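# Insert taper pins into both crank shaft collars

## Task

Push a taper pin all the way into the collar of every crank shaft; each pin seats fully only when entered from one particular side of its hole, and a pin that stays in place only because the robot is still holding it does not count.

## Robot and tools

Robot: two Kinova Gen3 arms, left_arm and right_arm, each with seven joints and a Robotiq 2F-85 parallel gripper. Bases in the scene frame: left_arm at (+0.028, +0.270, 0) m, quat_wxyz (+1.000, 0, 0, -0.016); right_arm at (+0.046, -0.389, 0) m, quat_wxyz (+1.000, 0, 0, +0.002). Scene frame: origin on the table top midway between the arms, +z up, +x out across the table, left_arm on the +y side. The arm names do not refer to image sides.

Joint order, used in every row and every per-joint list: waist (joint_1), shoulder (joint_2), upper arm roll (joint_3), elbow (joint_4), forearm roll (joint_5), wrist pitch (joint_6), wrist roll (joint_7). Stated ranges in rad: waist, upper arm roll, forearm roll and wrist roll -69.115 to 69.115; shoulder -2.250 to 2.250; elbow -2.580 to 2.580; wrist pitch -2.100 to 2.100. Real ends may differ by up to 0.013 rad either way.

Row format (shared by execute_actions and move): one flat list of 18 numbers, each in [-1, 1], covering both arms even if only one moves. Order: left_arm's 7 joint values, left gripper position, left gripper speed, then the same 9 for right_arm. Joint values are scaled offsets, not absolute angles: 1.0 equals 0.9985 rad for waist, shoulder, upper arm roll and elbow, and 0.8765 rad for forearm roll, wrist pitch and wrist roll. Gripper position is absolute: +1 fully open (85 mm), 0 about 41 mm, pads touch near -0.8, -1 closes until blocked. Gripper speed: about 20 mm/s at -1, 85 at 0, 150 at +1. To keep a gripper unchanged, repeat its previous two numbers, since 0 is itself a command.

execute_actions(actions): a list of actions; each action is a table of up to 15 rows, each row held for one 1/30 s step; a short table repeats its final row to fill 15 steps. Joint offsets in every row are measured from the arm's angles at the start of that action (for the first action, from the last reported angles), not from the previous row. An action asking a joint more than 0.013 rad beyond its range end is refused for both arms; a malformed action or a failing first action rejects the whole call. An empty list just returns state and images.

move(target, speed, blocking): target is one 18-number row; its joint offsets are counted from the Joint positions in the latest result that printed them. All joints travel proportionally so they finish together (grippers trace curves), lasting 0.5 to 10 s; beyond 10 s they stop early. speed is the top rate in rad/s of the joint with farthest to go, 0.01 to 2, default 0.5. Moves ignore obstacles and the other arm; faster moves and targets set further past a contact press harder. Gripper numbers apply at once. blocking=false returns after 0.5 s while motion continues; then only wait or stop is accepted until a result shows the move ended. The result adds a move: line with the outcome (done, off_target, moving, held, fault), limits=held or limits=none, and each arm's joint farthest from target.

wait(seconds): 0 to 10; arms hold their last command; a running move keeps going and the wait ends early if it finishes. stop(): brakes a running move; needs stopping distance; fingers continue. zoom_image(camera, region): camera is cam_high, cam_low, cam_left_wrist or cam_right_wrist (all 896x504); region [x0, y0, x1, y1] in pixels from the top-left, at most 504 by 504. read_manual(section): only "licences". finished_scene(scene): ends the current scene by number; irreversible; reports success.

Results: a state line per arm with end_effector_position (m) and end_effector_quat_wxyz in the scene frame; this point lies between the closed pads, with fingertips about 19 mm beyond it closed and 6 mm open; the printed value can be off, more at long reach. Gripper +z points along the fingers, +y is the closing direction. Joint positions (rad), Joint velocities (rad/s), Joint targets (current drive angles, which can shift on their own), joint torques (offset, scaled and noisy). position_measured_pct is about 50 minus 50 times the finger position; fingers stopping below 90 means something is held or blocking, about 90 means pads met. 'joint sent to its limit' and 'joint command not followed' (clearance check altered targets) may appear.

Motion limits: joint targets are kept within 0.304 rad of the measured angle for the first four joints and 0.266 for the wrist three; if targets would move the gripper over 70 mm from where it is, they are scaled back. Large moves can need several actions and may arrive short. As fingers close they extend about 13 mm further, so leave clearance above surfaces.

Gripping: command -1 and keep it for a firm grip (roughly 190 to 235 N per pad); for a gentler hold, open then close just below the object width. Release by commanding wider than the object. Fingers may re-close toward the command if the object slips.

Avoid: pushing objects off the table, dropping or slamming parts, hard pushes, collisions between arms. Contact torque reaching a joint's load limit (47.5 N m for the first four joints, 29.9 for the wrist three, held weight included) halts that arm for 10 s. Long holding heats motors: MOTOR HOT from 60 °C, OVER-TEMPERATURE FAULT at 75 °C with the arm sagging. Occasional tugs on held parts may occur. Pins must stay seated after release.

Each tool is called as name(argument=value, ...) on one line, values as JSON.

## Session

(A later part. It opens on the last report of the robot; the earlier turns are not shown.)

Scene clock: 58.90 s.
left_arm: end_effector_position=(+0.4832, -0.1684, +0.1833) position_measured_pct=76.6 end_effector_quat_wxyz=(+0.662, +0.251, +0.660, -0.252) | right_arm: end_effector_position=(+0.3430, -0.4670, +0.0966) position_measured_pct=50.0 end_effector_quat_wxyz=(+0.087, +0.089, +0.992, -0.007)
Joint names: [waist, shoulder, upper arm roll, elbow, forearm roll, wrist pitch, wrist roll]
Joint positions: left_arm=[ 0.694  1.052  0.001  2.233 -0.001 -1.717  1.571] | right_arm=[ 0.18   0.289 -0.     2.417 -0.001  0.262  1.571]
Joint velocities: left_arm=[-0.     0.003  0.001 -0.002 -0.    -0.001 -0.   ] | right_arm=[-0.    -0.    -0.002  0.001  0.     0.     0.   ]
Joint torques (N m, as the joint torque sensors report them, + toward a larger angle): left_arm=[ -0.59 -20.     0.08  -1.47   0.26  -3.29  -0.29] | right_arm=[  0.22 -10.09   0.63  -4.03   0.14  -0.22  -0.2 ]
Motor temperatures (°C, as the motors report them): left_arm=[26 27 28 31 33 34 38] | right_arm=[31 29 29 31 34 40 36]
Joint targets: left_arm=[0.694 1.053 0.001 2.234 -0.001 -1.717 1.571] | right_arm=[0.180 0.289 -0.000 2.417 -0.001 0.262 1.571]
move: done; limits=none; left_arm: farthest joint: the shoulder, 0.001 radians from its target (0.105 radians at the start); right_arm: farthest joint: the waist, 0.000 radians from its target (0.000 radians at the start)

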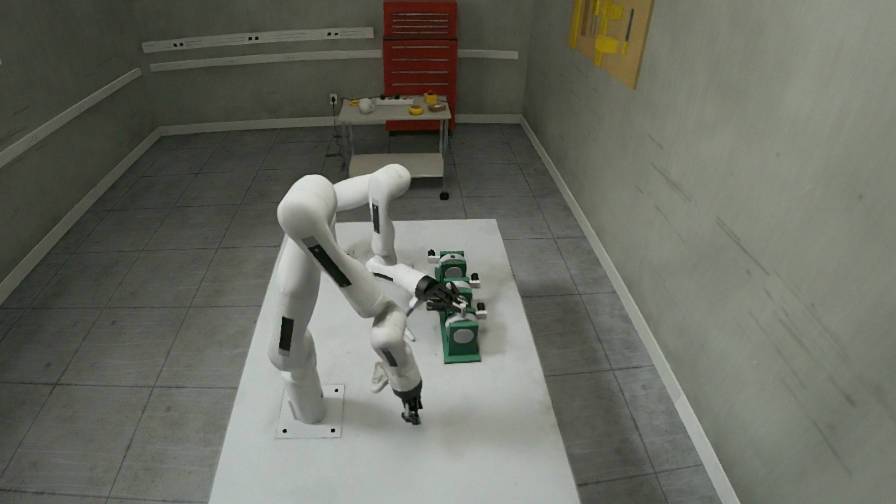

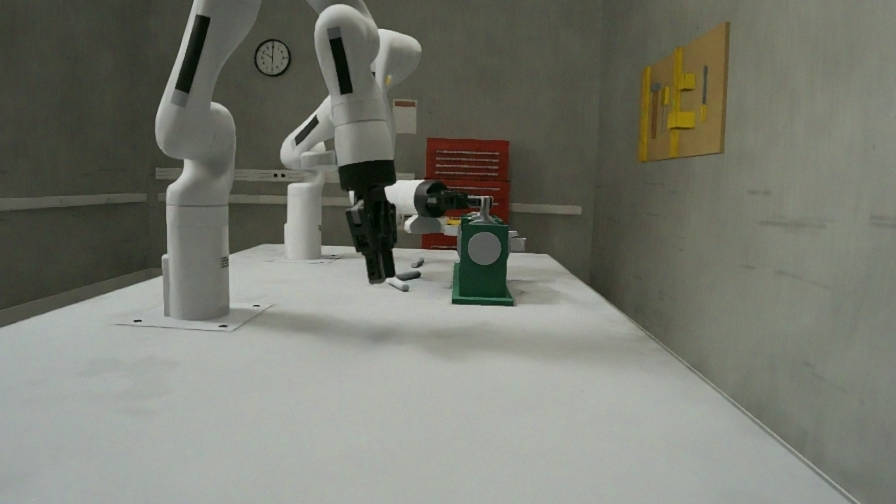

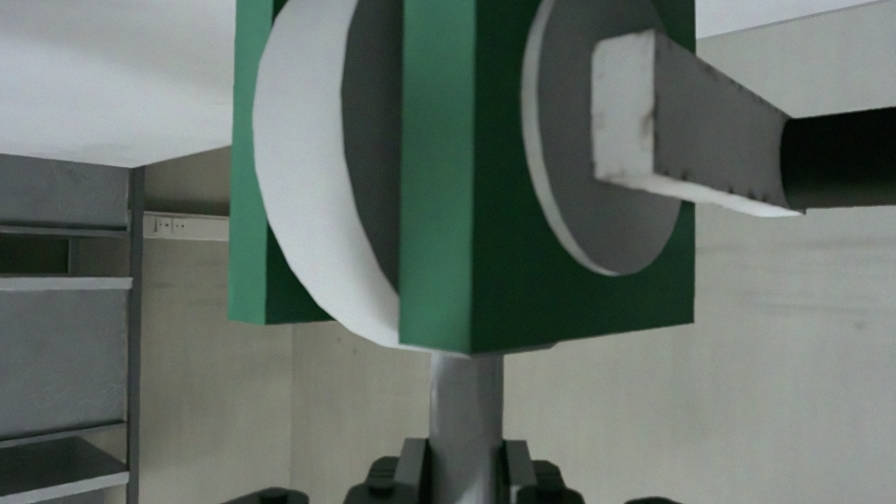

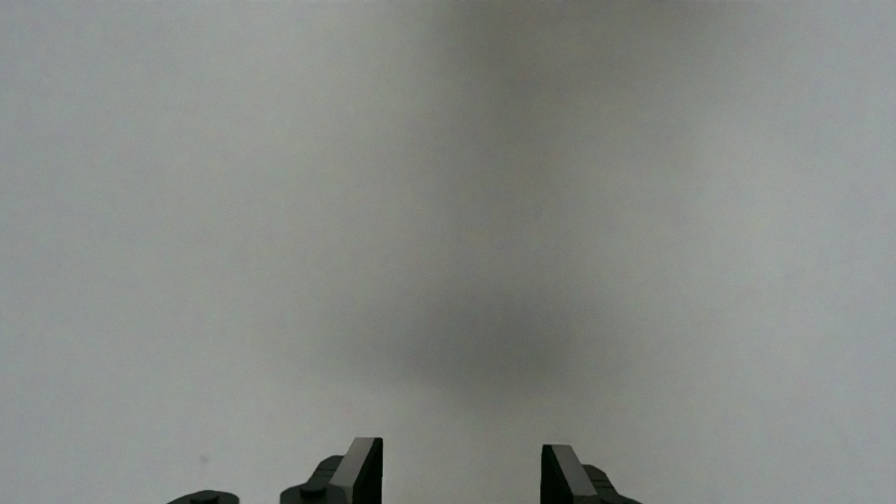

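Go a further ~12 mm and release.

move(target=[0,0.036,0,-0.011,0,-0.026,0,-1,0,0,0,0,0,0,0,0,0,0], speed=0.08)

move(target=[0,0,0,0,0,0,0,-0.2,-0.5,0,0,0,0,0,0,0,0,0])

Scene clock: 59.83 s.
left_arm: end_effector_position=(+0.4833, -0.1685, +0.1718) position_measured_pct=76.6 end_effector_quat_wxyz=(+0.662, +0.251, +0.660, -0.252) | right_arm: end_effector_position=(+0.3430, -0.4670, +0.0966) position_measured_pct=50.0 end_effector_quat_wxyz=(+0.087, +0.089, +0.992, -0.007)
Joint names: [waist, shoulder, upper arm roll, elbow, forearm roll, wrist pitch, wrist roll]
Joint positions: left_arm=[ 0.694  1.087  0.001  2.221 -0.001 -1.74   1.571] | right_arm=[ 0.18   0.289 -0.     2.417 -0.001  0.262  1.571]
Joint velocities: left_arm=[ 0.     0.002  0.002 -0.001 -0.     0.002 -0.   ] | right_arm=[-0.    -0.002 -0.001 -0.002  0.    -0.001  0.   ]
Joint torques (N m, as the joint torque sensors report them, + toward a larger angle): left_arm=[ -0.08 -19.42   0.46  -0.16  -0.18  -3.24  -0.21] | right_arm=[ -0.39 -10.37   0.32  -4.19   0.19  -0.45  -0.27]
Motor temperatures (°C, as the motors report them): left_arm=[26 27 28 31 33 34 38] | right_arm=[31 29 29 31 34 40 36]
Joint targets: left_arm=[0.694 1.088 0.001 2.222 -0.001 -1.740 1.571] | right_arm=[0.180 0.289 -0.000 2.417 -0.001 0.262 1.571]
move: done; limits=none; left_arm: farthest joint: the shoulder, 0.001 radians from its target (0.036 radians at the start); right_arm: farthest joint: the waist, 0.000 radians from its target (0.000 radians at the start)

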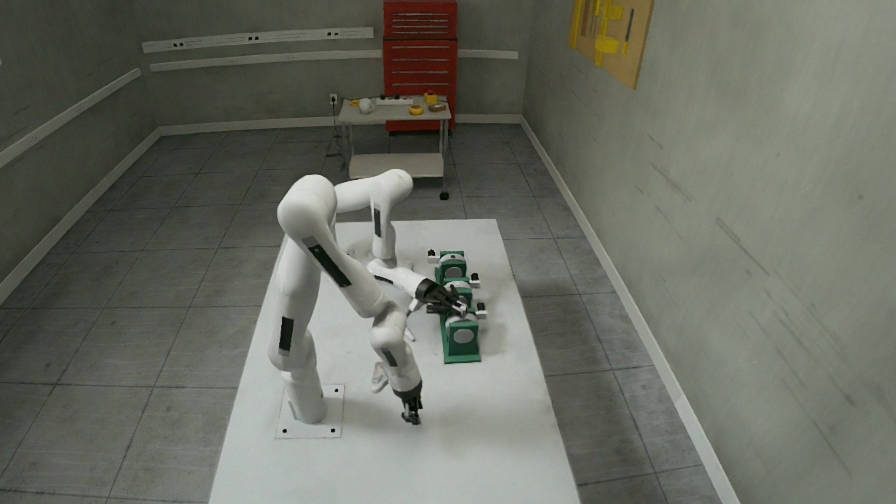

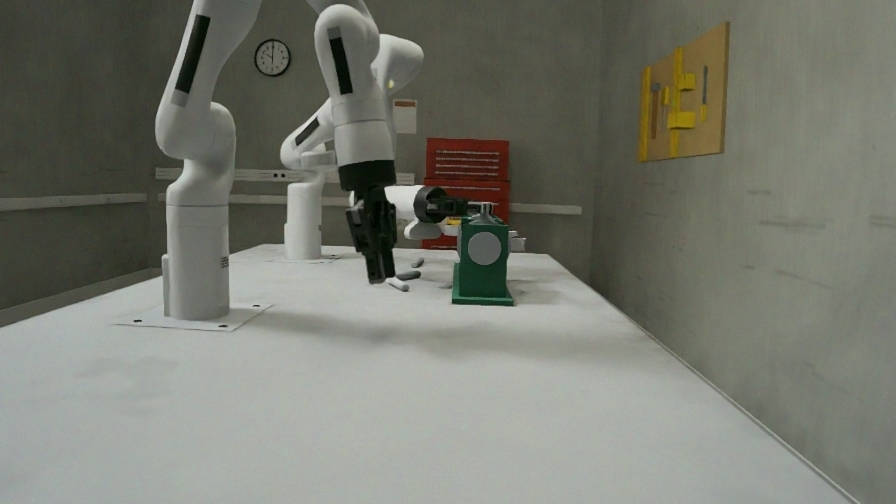

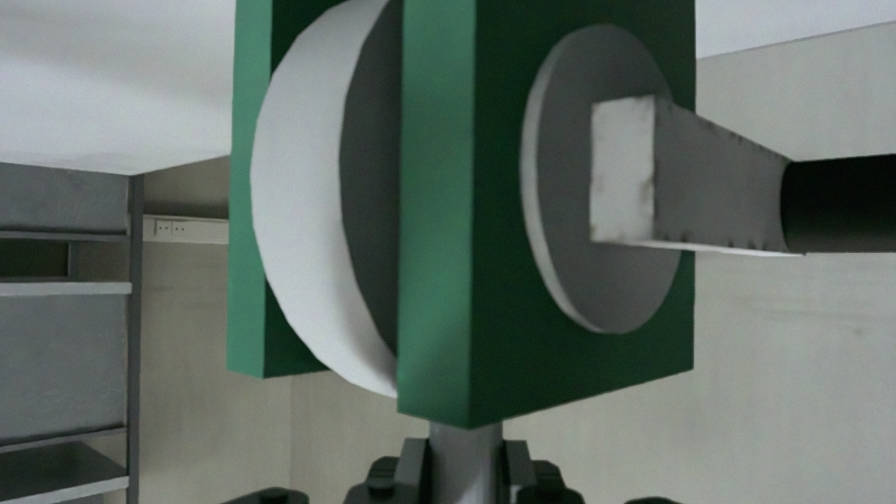

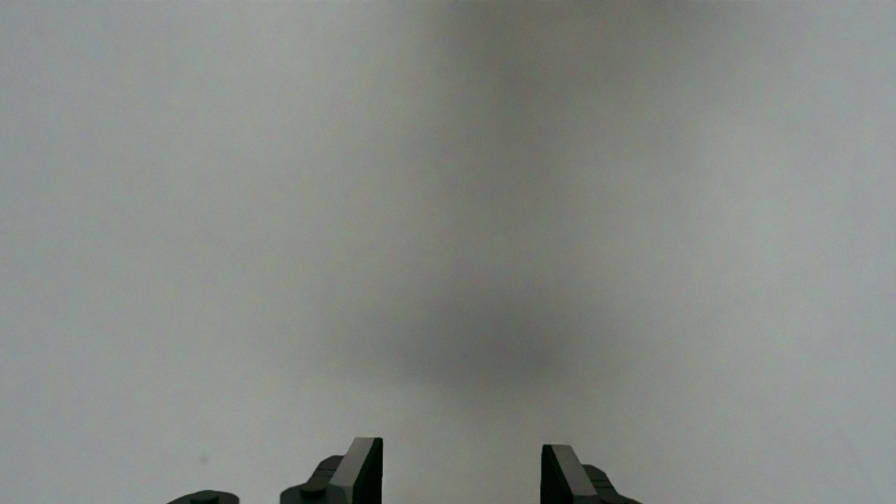

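Scene clock: 60.47 s.
left_arm: end_effector_position=(+0.4833, -0.1685, +0.1718) position_measured_pct=59.9 end_effector_quat_wxyz=(+0.662, +0.251, +0.660, -0.252) | right_arm: end_effector_position=(+0.3430, -0.4670, +0.0966) position_measured_pct=50.0 end_effector_quat_wxyz=(+0.087, +0.089, +0.992, -0.007)
Joint names: [waist, shoulder, upper arm roll, elbow, forearm roll, wrist pitch, wrist roll]
Joint positions: left_arm=[ 0.694  1.087  0.001  2.221 -0.001 -1.74   1.571] | right_arm=[ 0.18   0.289 -0.     2.417 -0.001  0.262  1.571]
Joint velocities: left_arm=[ 0.001  0.    -0.    -0.     0.    -0.001 -0.   ] | right_arm=[-0.    -0.001 -0.     0.001  0.     0.     0.   ]
Joint torques (N m, as the joint torque sensors report them, + toward a larger angle): left_arm=[  0.05 -19.52   0.2   -1.64   0.16  -2.87  -0.28] | right_arm=[  0.17 -10.15   0.44  -3.91   0.17  -0.22   0.04]
Motor temperatures (°C, as the motors report them): left_arm=[26 27 28 31 33 34 38] | right_arm=[31 29 29 31 34 40 36]
Joint targets: left_arm=[0.694 1.087 0.001 2.221 -0.001 -1.740 1.571] | right_arm=[0.180 0.289 -0.000 2.417 -0.001 0.262 1.571]
move: done; limits=none; left_arm: farthest joint: the waist, 0.000 radians from its target (0.000 radians at the start); right_arm: farthest joint: the waist, 0.000 radians from its target (0.000 radians at the start)

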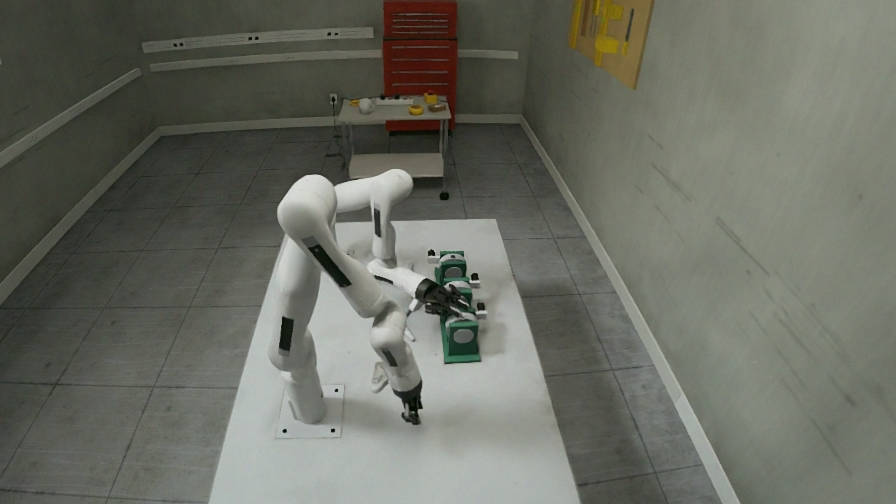

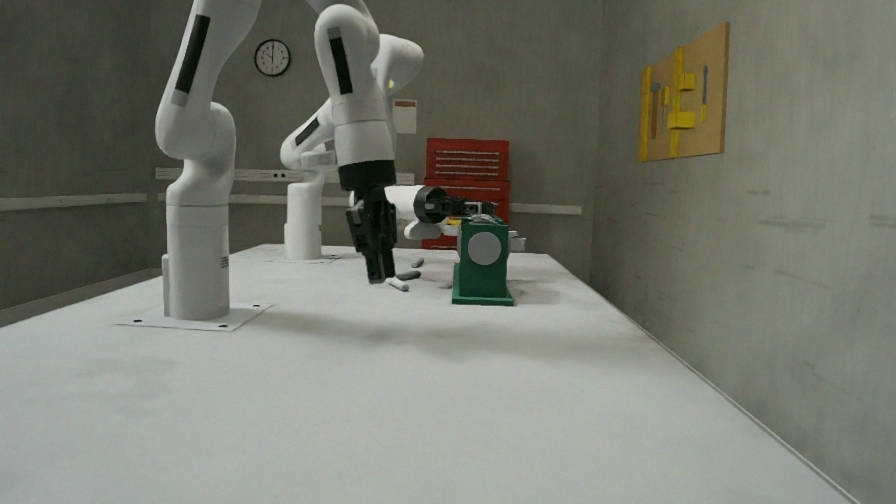

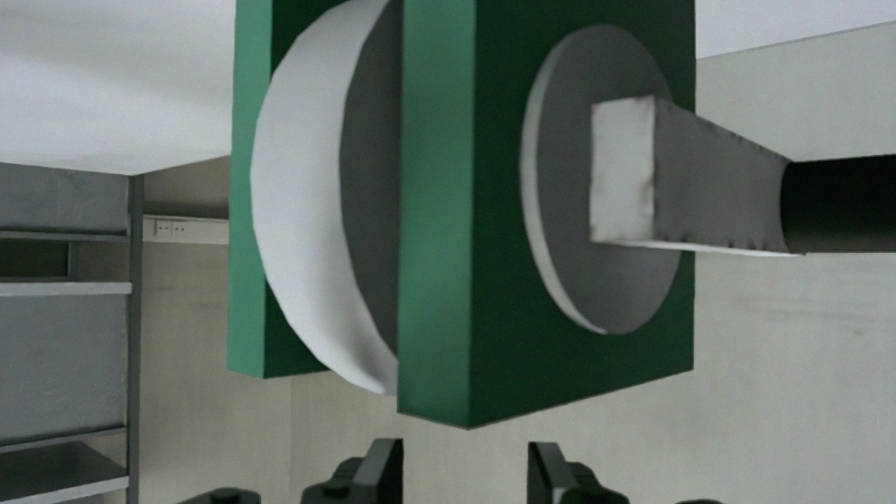

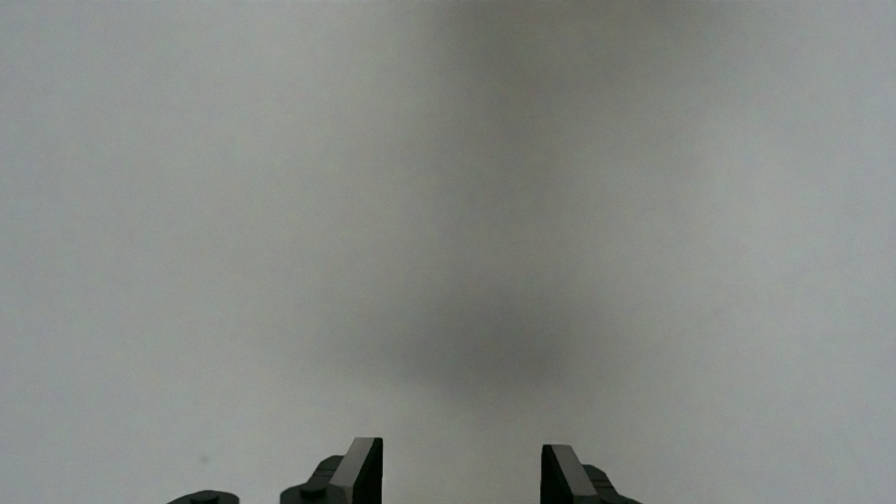

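move(target=[0,-0.3,0,0,0,0.1,0,-0.2,0,-0.2,0,0,-0.1,0,0.1,0.4,0,0], speed=0.7)

move(target=[-1,-0.3,0,0,0,0.9,0,-0.2,0,-0.923,0.286,0,-0.367,0,0.304,0.808,0,0], speed=0.9)

Scene clock: 62.17 s.
left_arm: end_effector_position=(+0.4924, -0.1766, +0.3367) position_measured_pct=59.9 end_effector_quat_wxyz=(+0.728, +0.223, +0.586, -0.277) | right_arm: end_effector_position=(+0.3841, -0.4057, +0.1119) position_measured_pct=50.0 end_effector_quat_wxyz=(+0.092, -0.184, +0.979, -0.015)
Joint names: [waist, shoulder, upper arm roll, elbow, forearm roll, wrist pitch, wrist roll]
Joint positions: left_arm=[ 0.694  0.787  0.001  2.221 -0.001 -1.653  1.571] | right_arm=[-0.019  0.289 -0.     2.317 -0.001  0.349  1.921]
Joint velocities: left_arm=[ 0.    -0.002 -0.001 -0.    -0.     0.     0.   ] | right_arm=[-0.002 -0.001  0.    -0.001  0.    -0.    -0.   ]
Joint torques (N m, as the joint torque sensors report them, + toward a larger angle): left_arm=[  0.27 -19.07  -0.17  -4.63  -0.04  -3.04  -0.12] | right_arm=[ -0.05 -11.44   0.3   -4.2    0.1   -0.38   0.14]
Motor temperatures (°C, as the motors report them): left_arm=[26 27 28 31 33 34 38] | right_arm=[31 29 29 31 34 40 36]
Joint targets: left_arm=[0.694 0.787 0.001 2.221 -0.001 -1.653 1.571] | right_arm=[-0.019 0.289 -0.000 2.317 -0.001 0.349 1.921]
move: done; limits=none; left_arm: farthest joint: the waist, 0.000 radians from its target (0.000 radians at the start); right_arm: farthest joint: the waist, 0.000 radians from its target (0.200 radians at the start)

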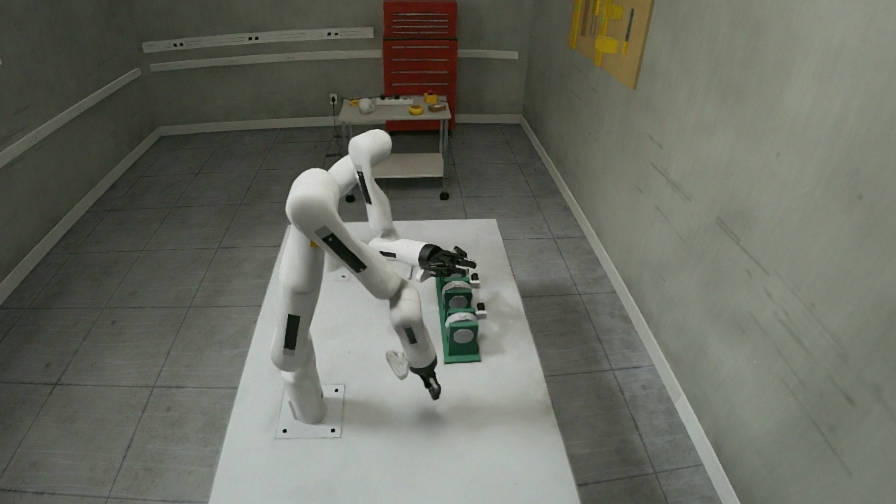

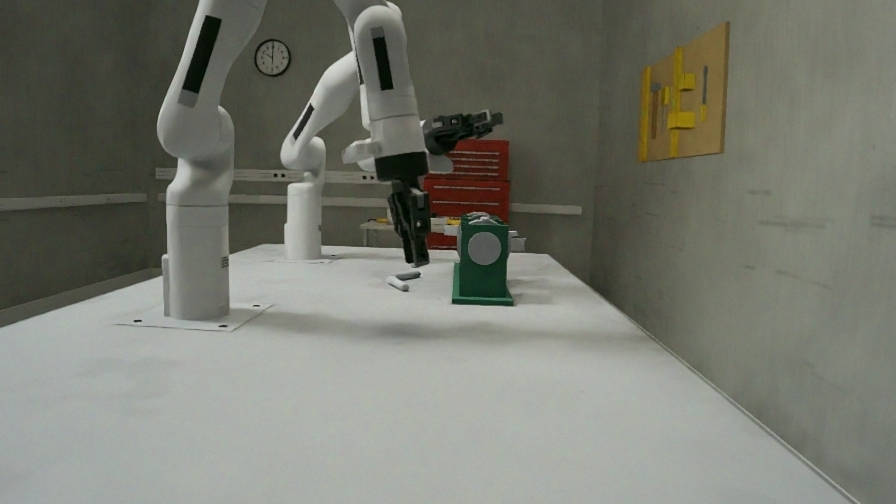

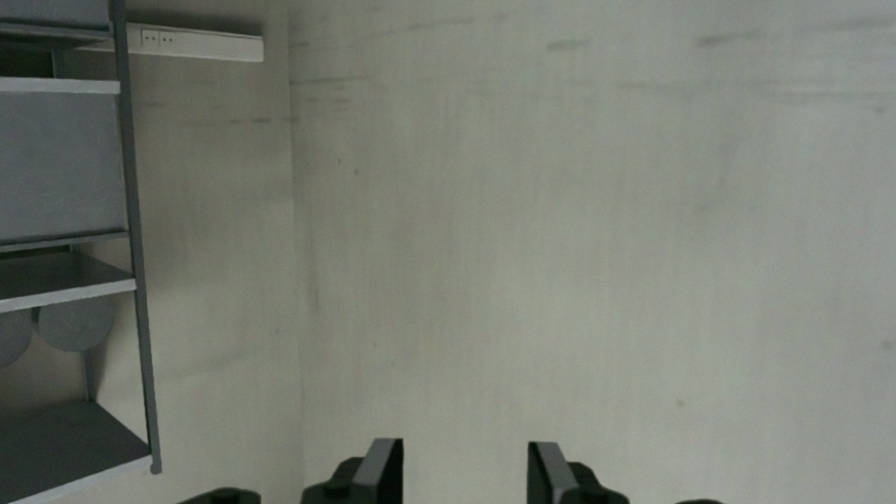

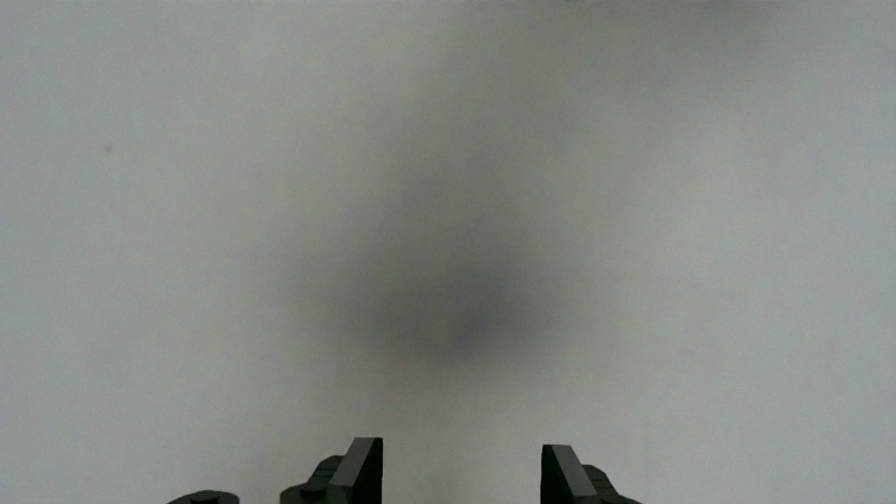

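Scene clock: 64.10 s.
left_arm: end_effector_position=(+0.6403, +0.4146, +0.2869) position_measured_pct=59.9 end_effector_quat_wxyz=(+0.598, -0.107, +0.790, +0.082) | right_arm: end_effector_position=(+0.3064, -0.0704, +0.0702) position_measured_pct=50.0 end_effector_quat_wxyz=(-0.001, +0.842, -0.540, -0.000)
Joint names: [waist, shoulder, upper arm roll, elbow, forearm roll, wrist pitch, wrist roll]
Joint positions: left_arm=[-0.305  0.488  0.001  2.221 -0.001 -0.864  1.571] | right_arm=[-0.941  0.575 -0.     1.95  -0.001  0.616  2.63 ]
Joint velocities: left_arm=[-0.003 -0.001  0.    -0.    -0.     0.002 -0.   ] | right_arm=[-0.001  0.    -0.     0.001 -0.    -0.001 -0.   ]
Joint torques (N m, as the joint torque sensors report them, + toward a larger angle): left_arm=[  0.   -16.51  -0.13  -7.18  -0.23  -2.72  -0.41] | right_arm=[ -0.46 -16.83   0.84  -5.08   0.13   0.23   0.04]
Motor temperatures (°C, as the motors report them): left_arm=[26 27 28 31 33 34 38] | right_arm=[31 29 29 31 34 40 36]
Joint targets: left_arm=[-0.305 0.488 0.001 2.221 -0.001 -0.864 1.571] | right_arm=[-0.941 0.575 -0.000 1.950 -0.001 0.616 2.630]
move: done; limits=none; left_arm: farthest joint: the shoulder, 0.001 radians from its target (0.300 radians at the start); right_arm: farthest joint: the waist, 0.000 radians from its target (0.921 radians at the start)

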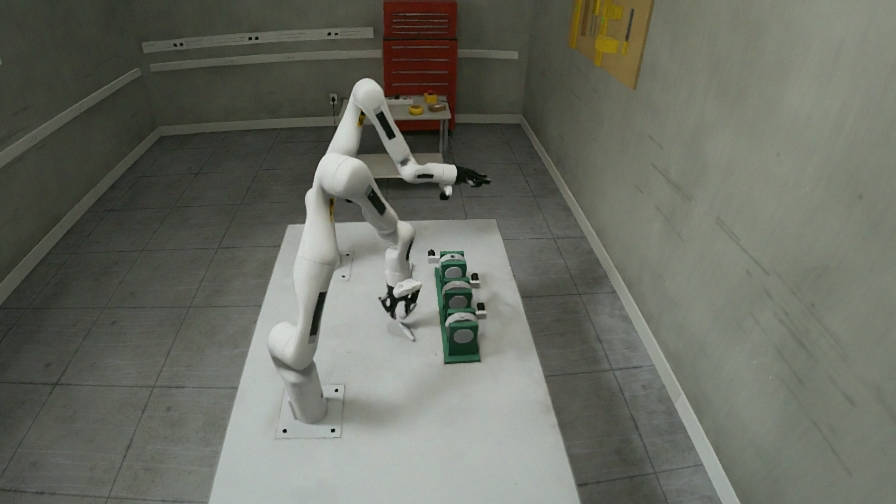

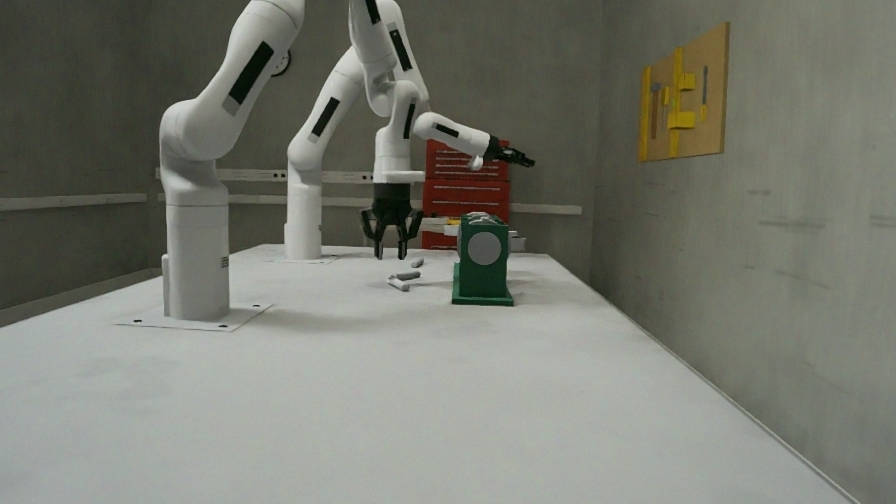

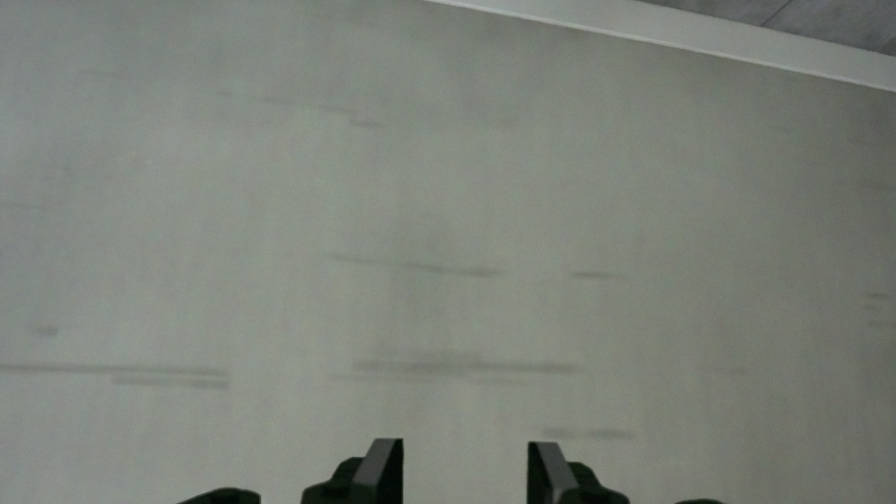

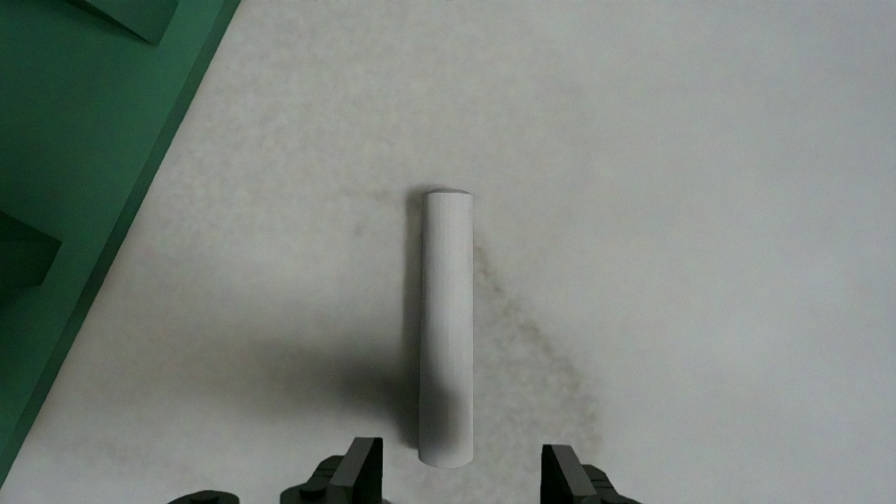

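move(target=[0,0,0,0,0,0,0,-1,0,0.012,0.112,0,0.018,0,-0.147,0.014,0,0], speed=0.25)

move(target=[0,0,0,0,0,0,0,-1,0,0,0,0,0,0,0,0,-1,0])

Scene clock: 65.43 s.
left_arm: end_effector_position=(+0.6403, +0.4146, +0.2869) position_measured_pct=91.7 end_effector_quat_wxyz=(+0.598, -0.107, +0.790, +0.082) | right_arm: end_effector_position=(+0.3120, -0.0711, +0.0212) position_measured_pct=50.0 end_effector_quat_wxyz=(-0.000, +0.842, -0.539, -0.000)
Joint names: [waist, shoulder, upper arm roll, elbow, forearm roll, wrist pitch, wrist roll]
Joint positions: left_arm=[-0.305  0.488  0.001  2.221 -0.001 -0.864  1.571] | right_arm=[-0.929  0.686 -0.     1.968 -0.001  0.487  2.642]
Joint velocities: left_arm=[ 0.     0.    -0.    -0.     0.    -0.003 -0.   ] | right_arm=[ 0.     0.004 -0.002 -0.001  0.     0.    -0.   ]
Joint torques (N m, as the joint torque sensors report them, + toward a larger angle): left_arm=[ -0.36 -16.85   0.03  -6.88  -0.17  -2.77  -0.22] | right_arm=[ -0.44 -17.7    0.64  -3.73   0.28   0.36  -0.2 ]
Motor temperatures (°C, as the motors report them): left_arm=[26 27 28 31 33 34 38] | right_arm=[31 29 29 31 34 40 36]
Joint targets: left_arm=[-0.305 0.488 0.001 2.221 -0.001 -0.864 1.571] | right_arm=[-0.929 0.687 -0.000 1.968 -0.001 0.487 2.642]
move: done; limits=none; left_arm: farthest joint: the waist, 0.000 radians from its target (0.000 radians at the start); right_arm: farthest joint: the shoulder, 0.001 radians from its target (0.112 radians at the start)

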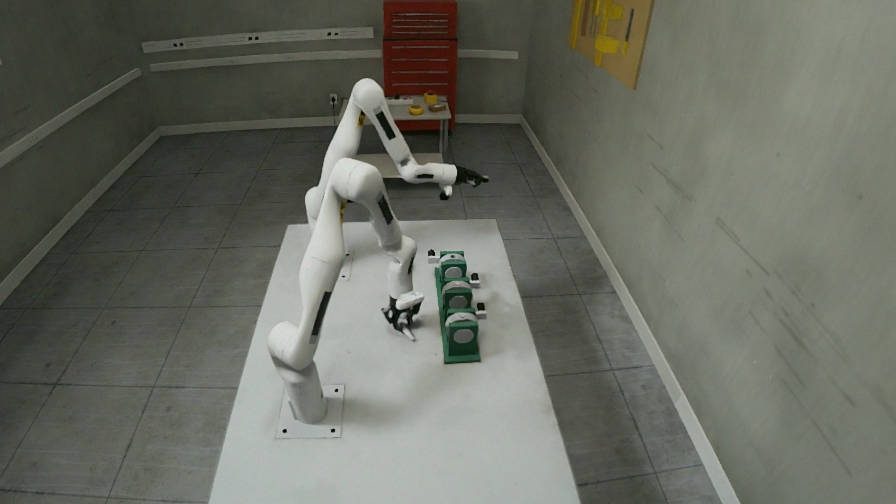

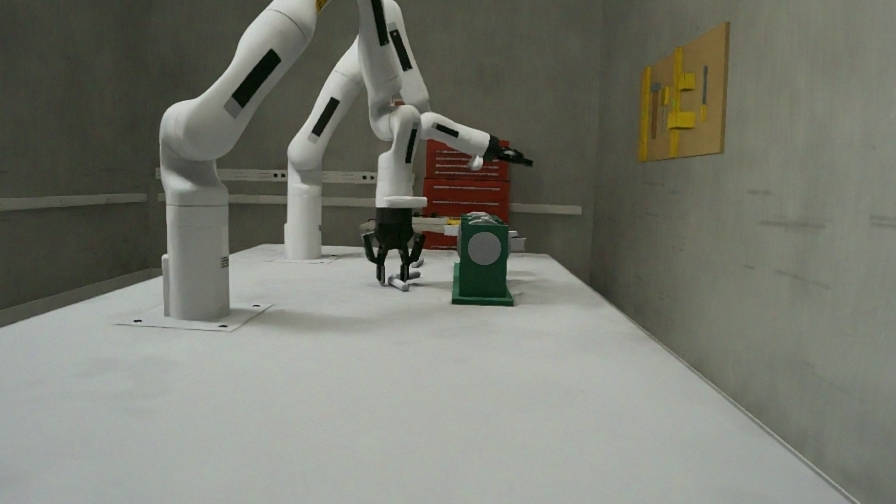

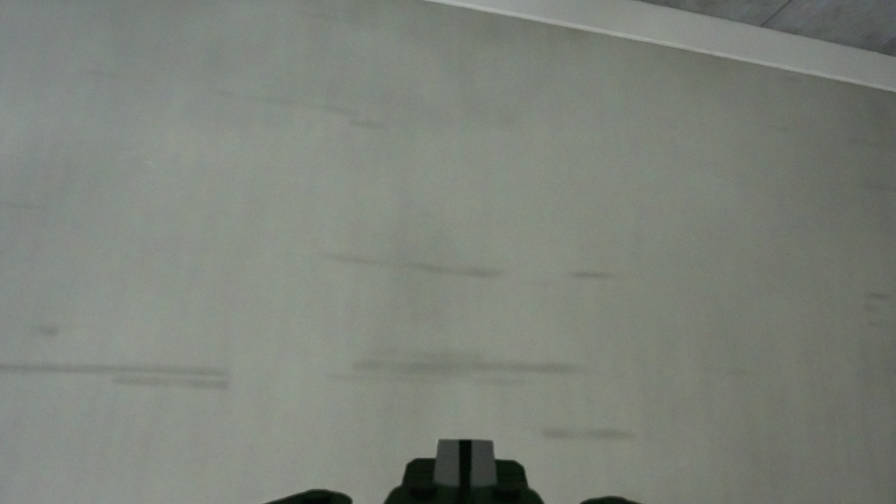

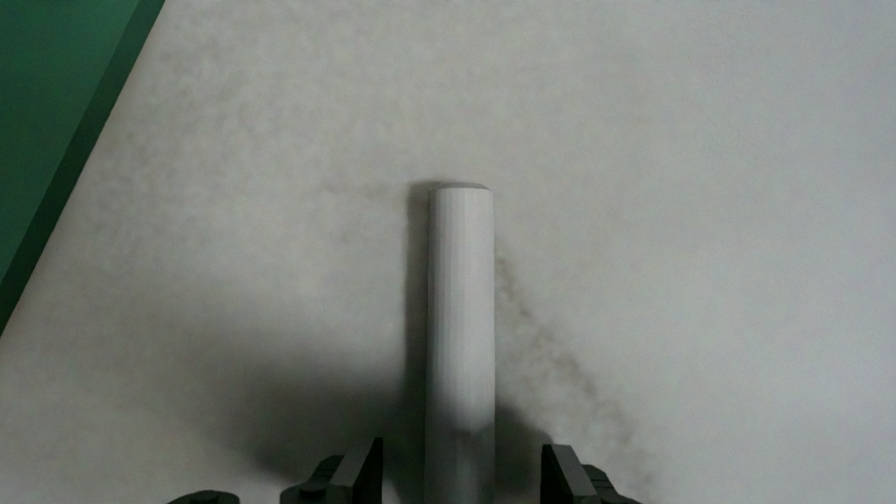

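Scene clock: 66.07 s.
left_arm: end_effector_position=(+0.6403, +0.4146, +0.2869) position_measured_pct=91.7 end_effector_quat_wxyz=(+0.598, -0.107, +0.790, +0.082) | right_arm: end_effector_position=(+0.3122, -0.0709, +0.0217) position_measured_pct=77.0 end_effector_quat_wxyz=(-0.001, +0.842, -0.539, -0.000)
Joint names: [waist, shoulder, upper arm roll, elbow, forearm roll, wrist pitch, wrist roll]
Joint positions: left_arm=[-0.305  0.488  0.001  2.221 -0.001 -0.864  1.571] | right_arm=[-0.929  0.685 -0.     1.968 -0.001  0.487  2.642]
Joint velocities: left_arm=[-0.     0.     0.001  0.    -0.     0.001  0.   ] | right_arm=[-0.    -0.     0.001  0.     0.    -0.     0.   ]
Joint torques (N m, as the joint torque sensors report them, + toward a larger angle): left_arm=[ -0.21 -16.81   0.21  -6.84  -0.05  -2.77  -0.24] | right_arm=[  0.1  -16.56   0.02  -3.72   0.16   0.42  -0.06]
Motor temperatures (°C, as the motors report them): left_arm=[26 27 28 31 33 34 38] | right_arm=[31 29 29 31 34 40 36]
Joint targets: left_arm=[-0.305 0.488 0.001 2.221 -0.001 -0.864 1.571] | right_arm=[-0.929 0.686 -0.000 1.968 -0.001 0.487 2.642]
move: done; limits=none; left_arm: farthest joint: the waist, 0.000 radians from its target (0.000 radians at the start); right_arm: farthest joint: the shoulder, 0.001 radians from its target (0.000 radians at the start)

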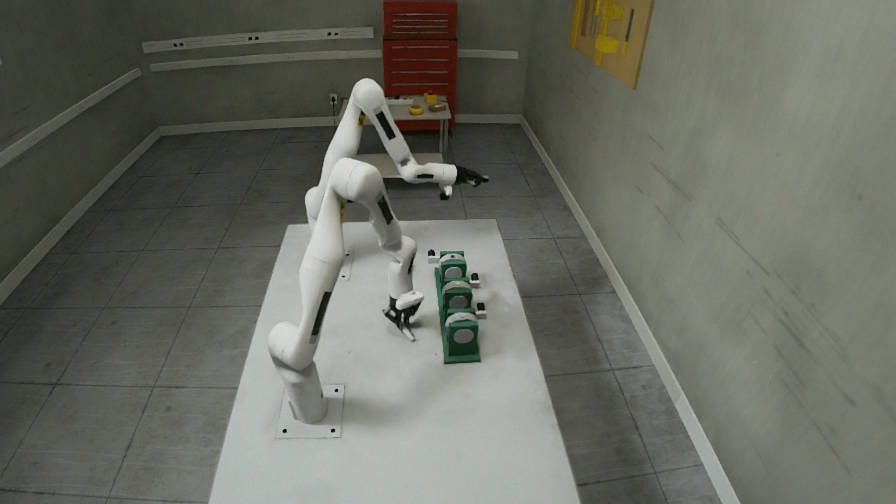

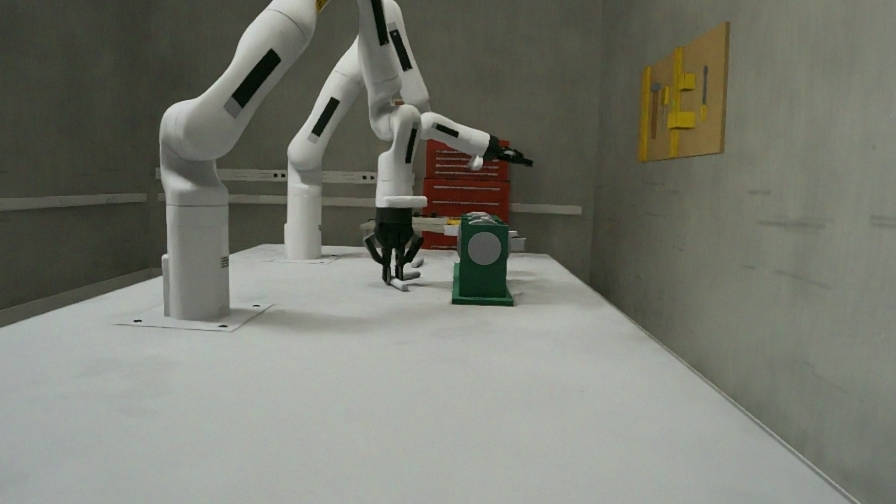

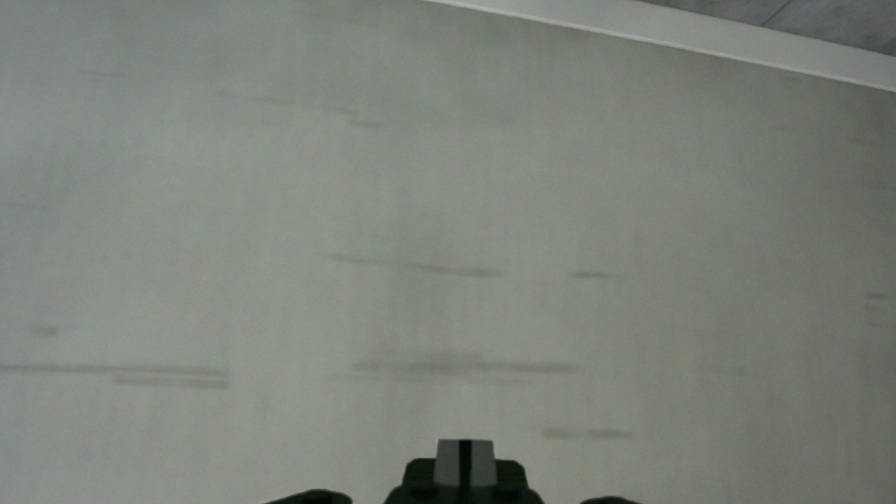

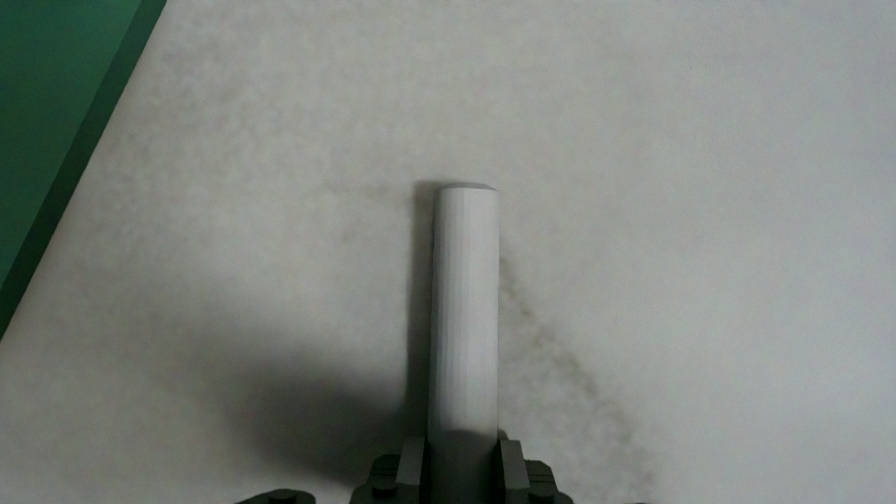

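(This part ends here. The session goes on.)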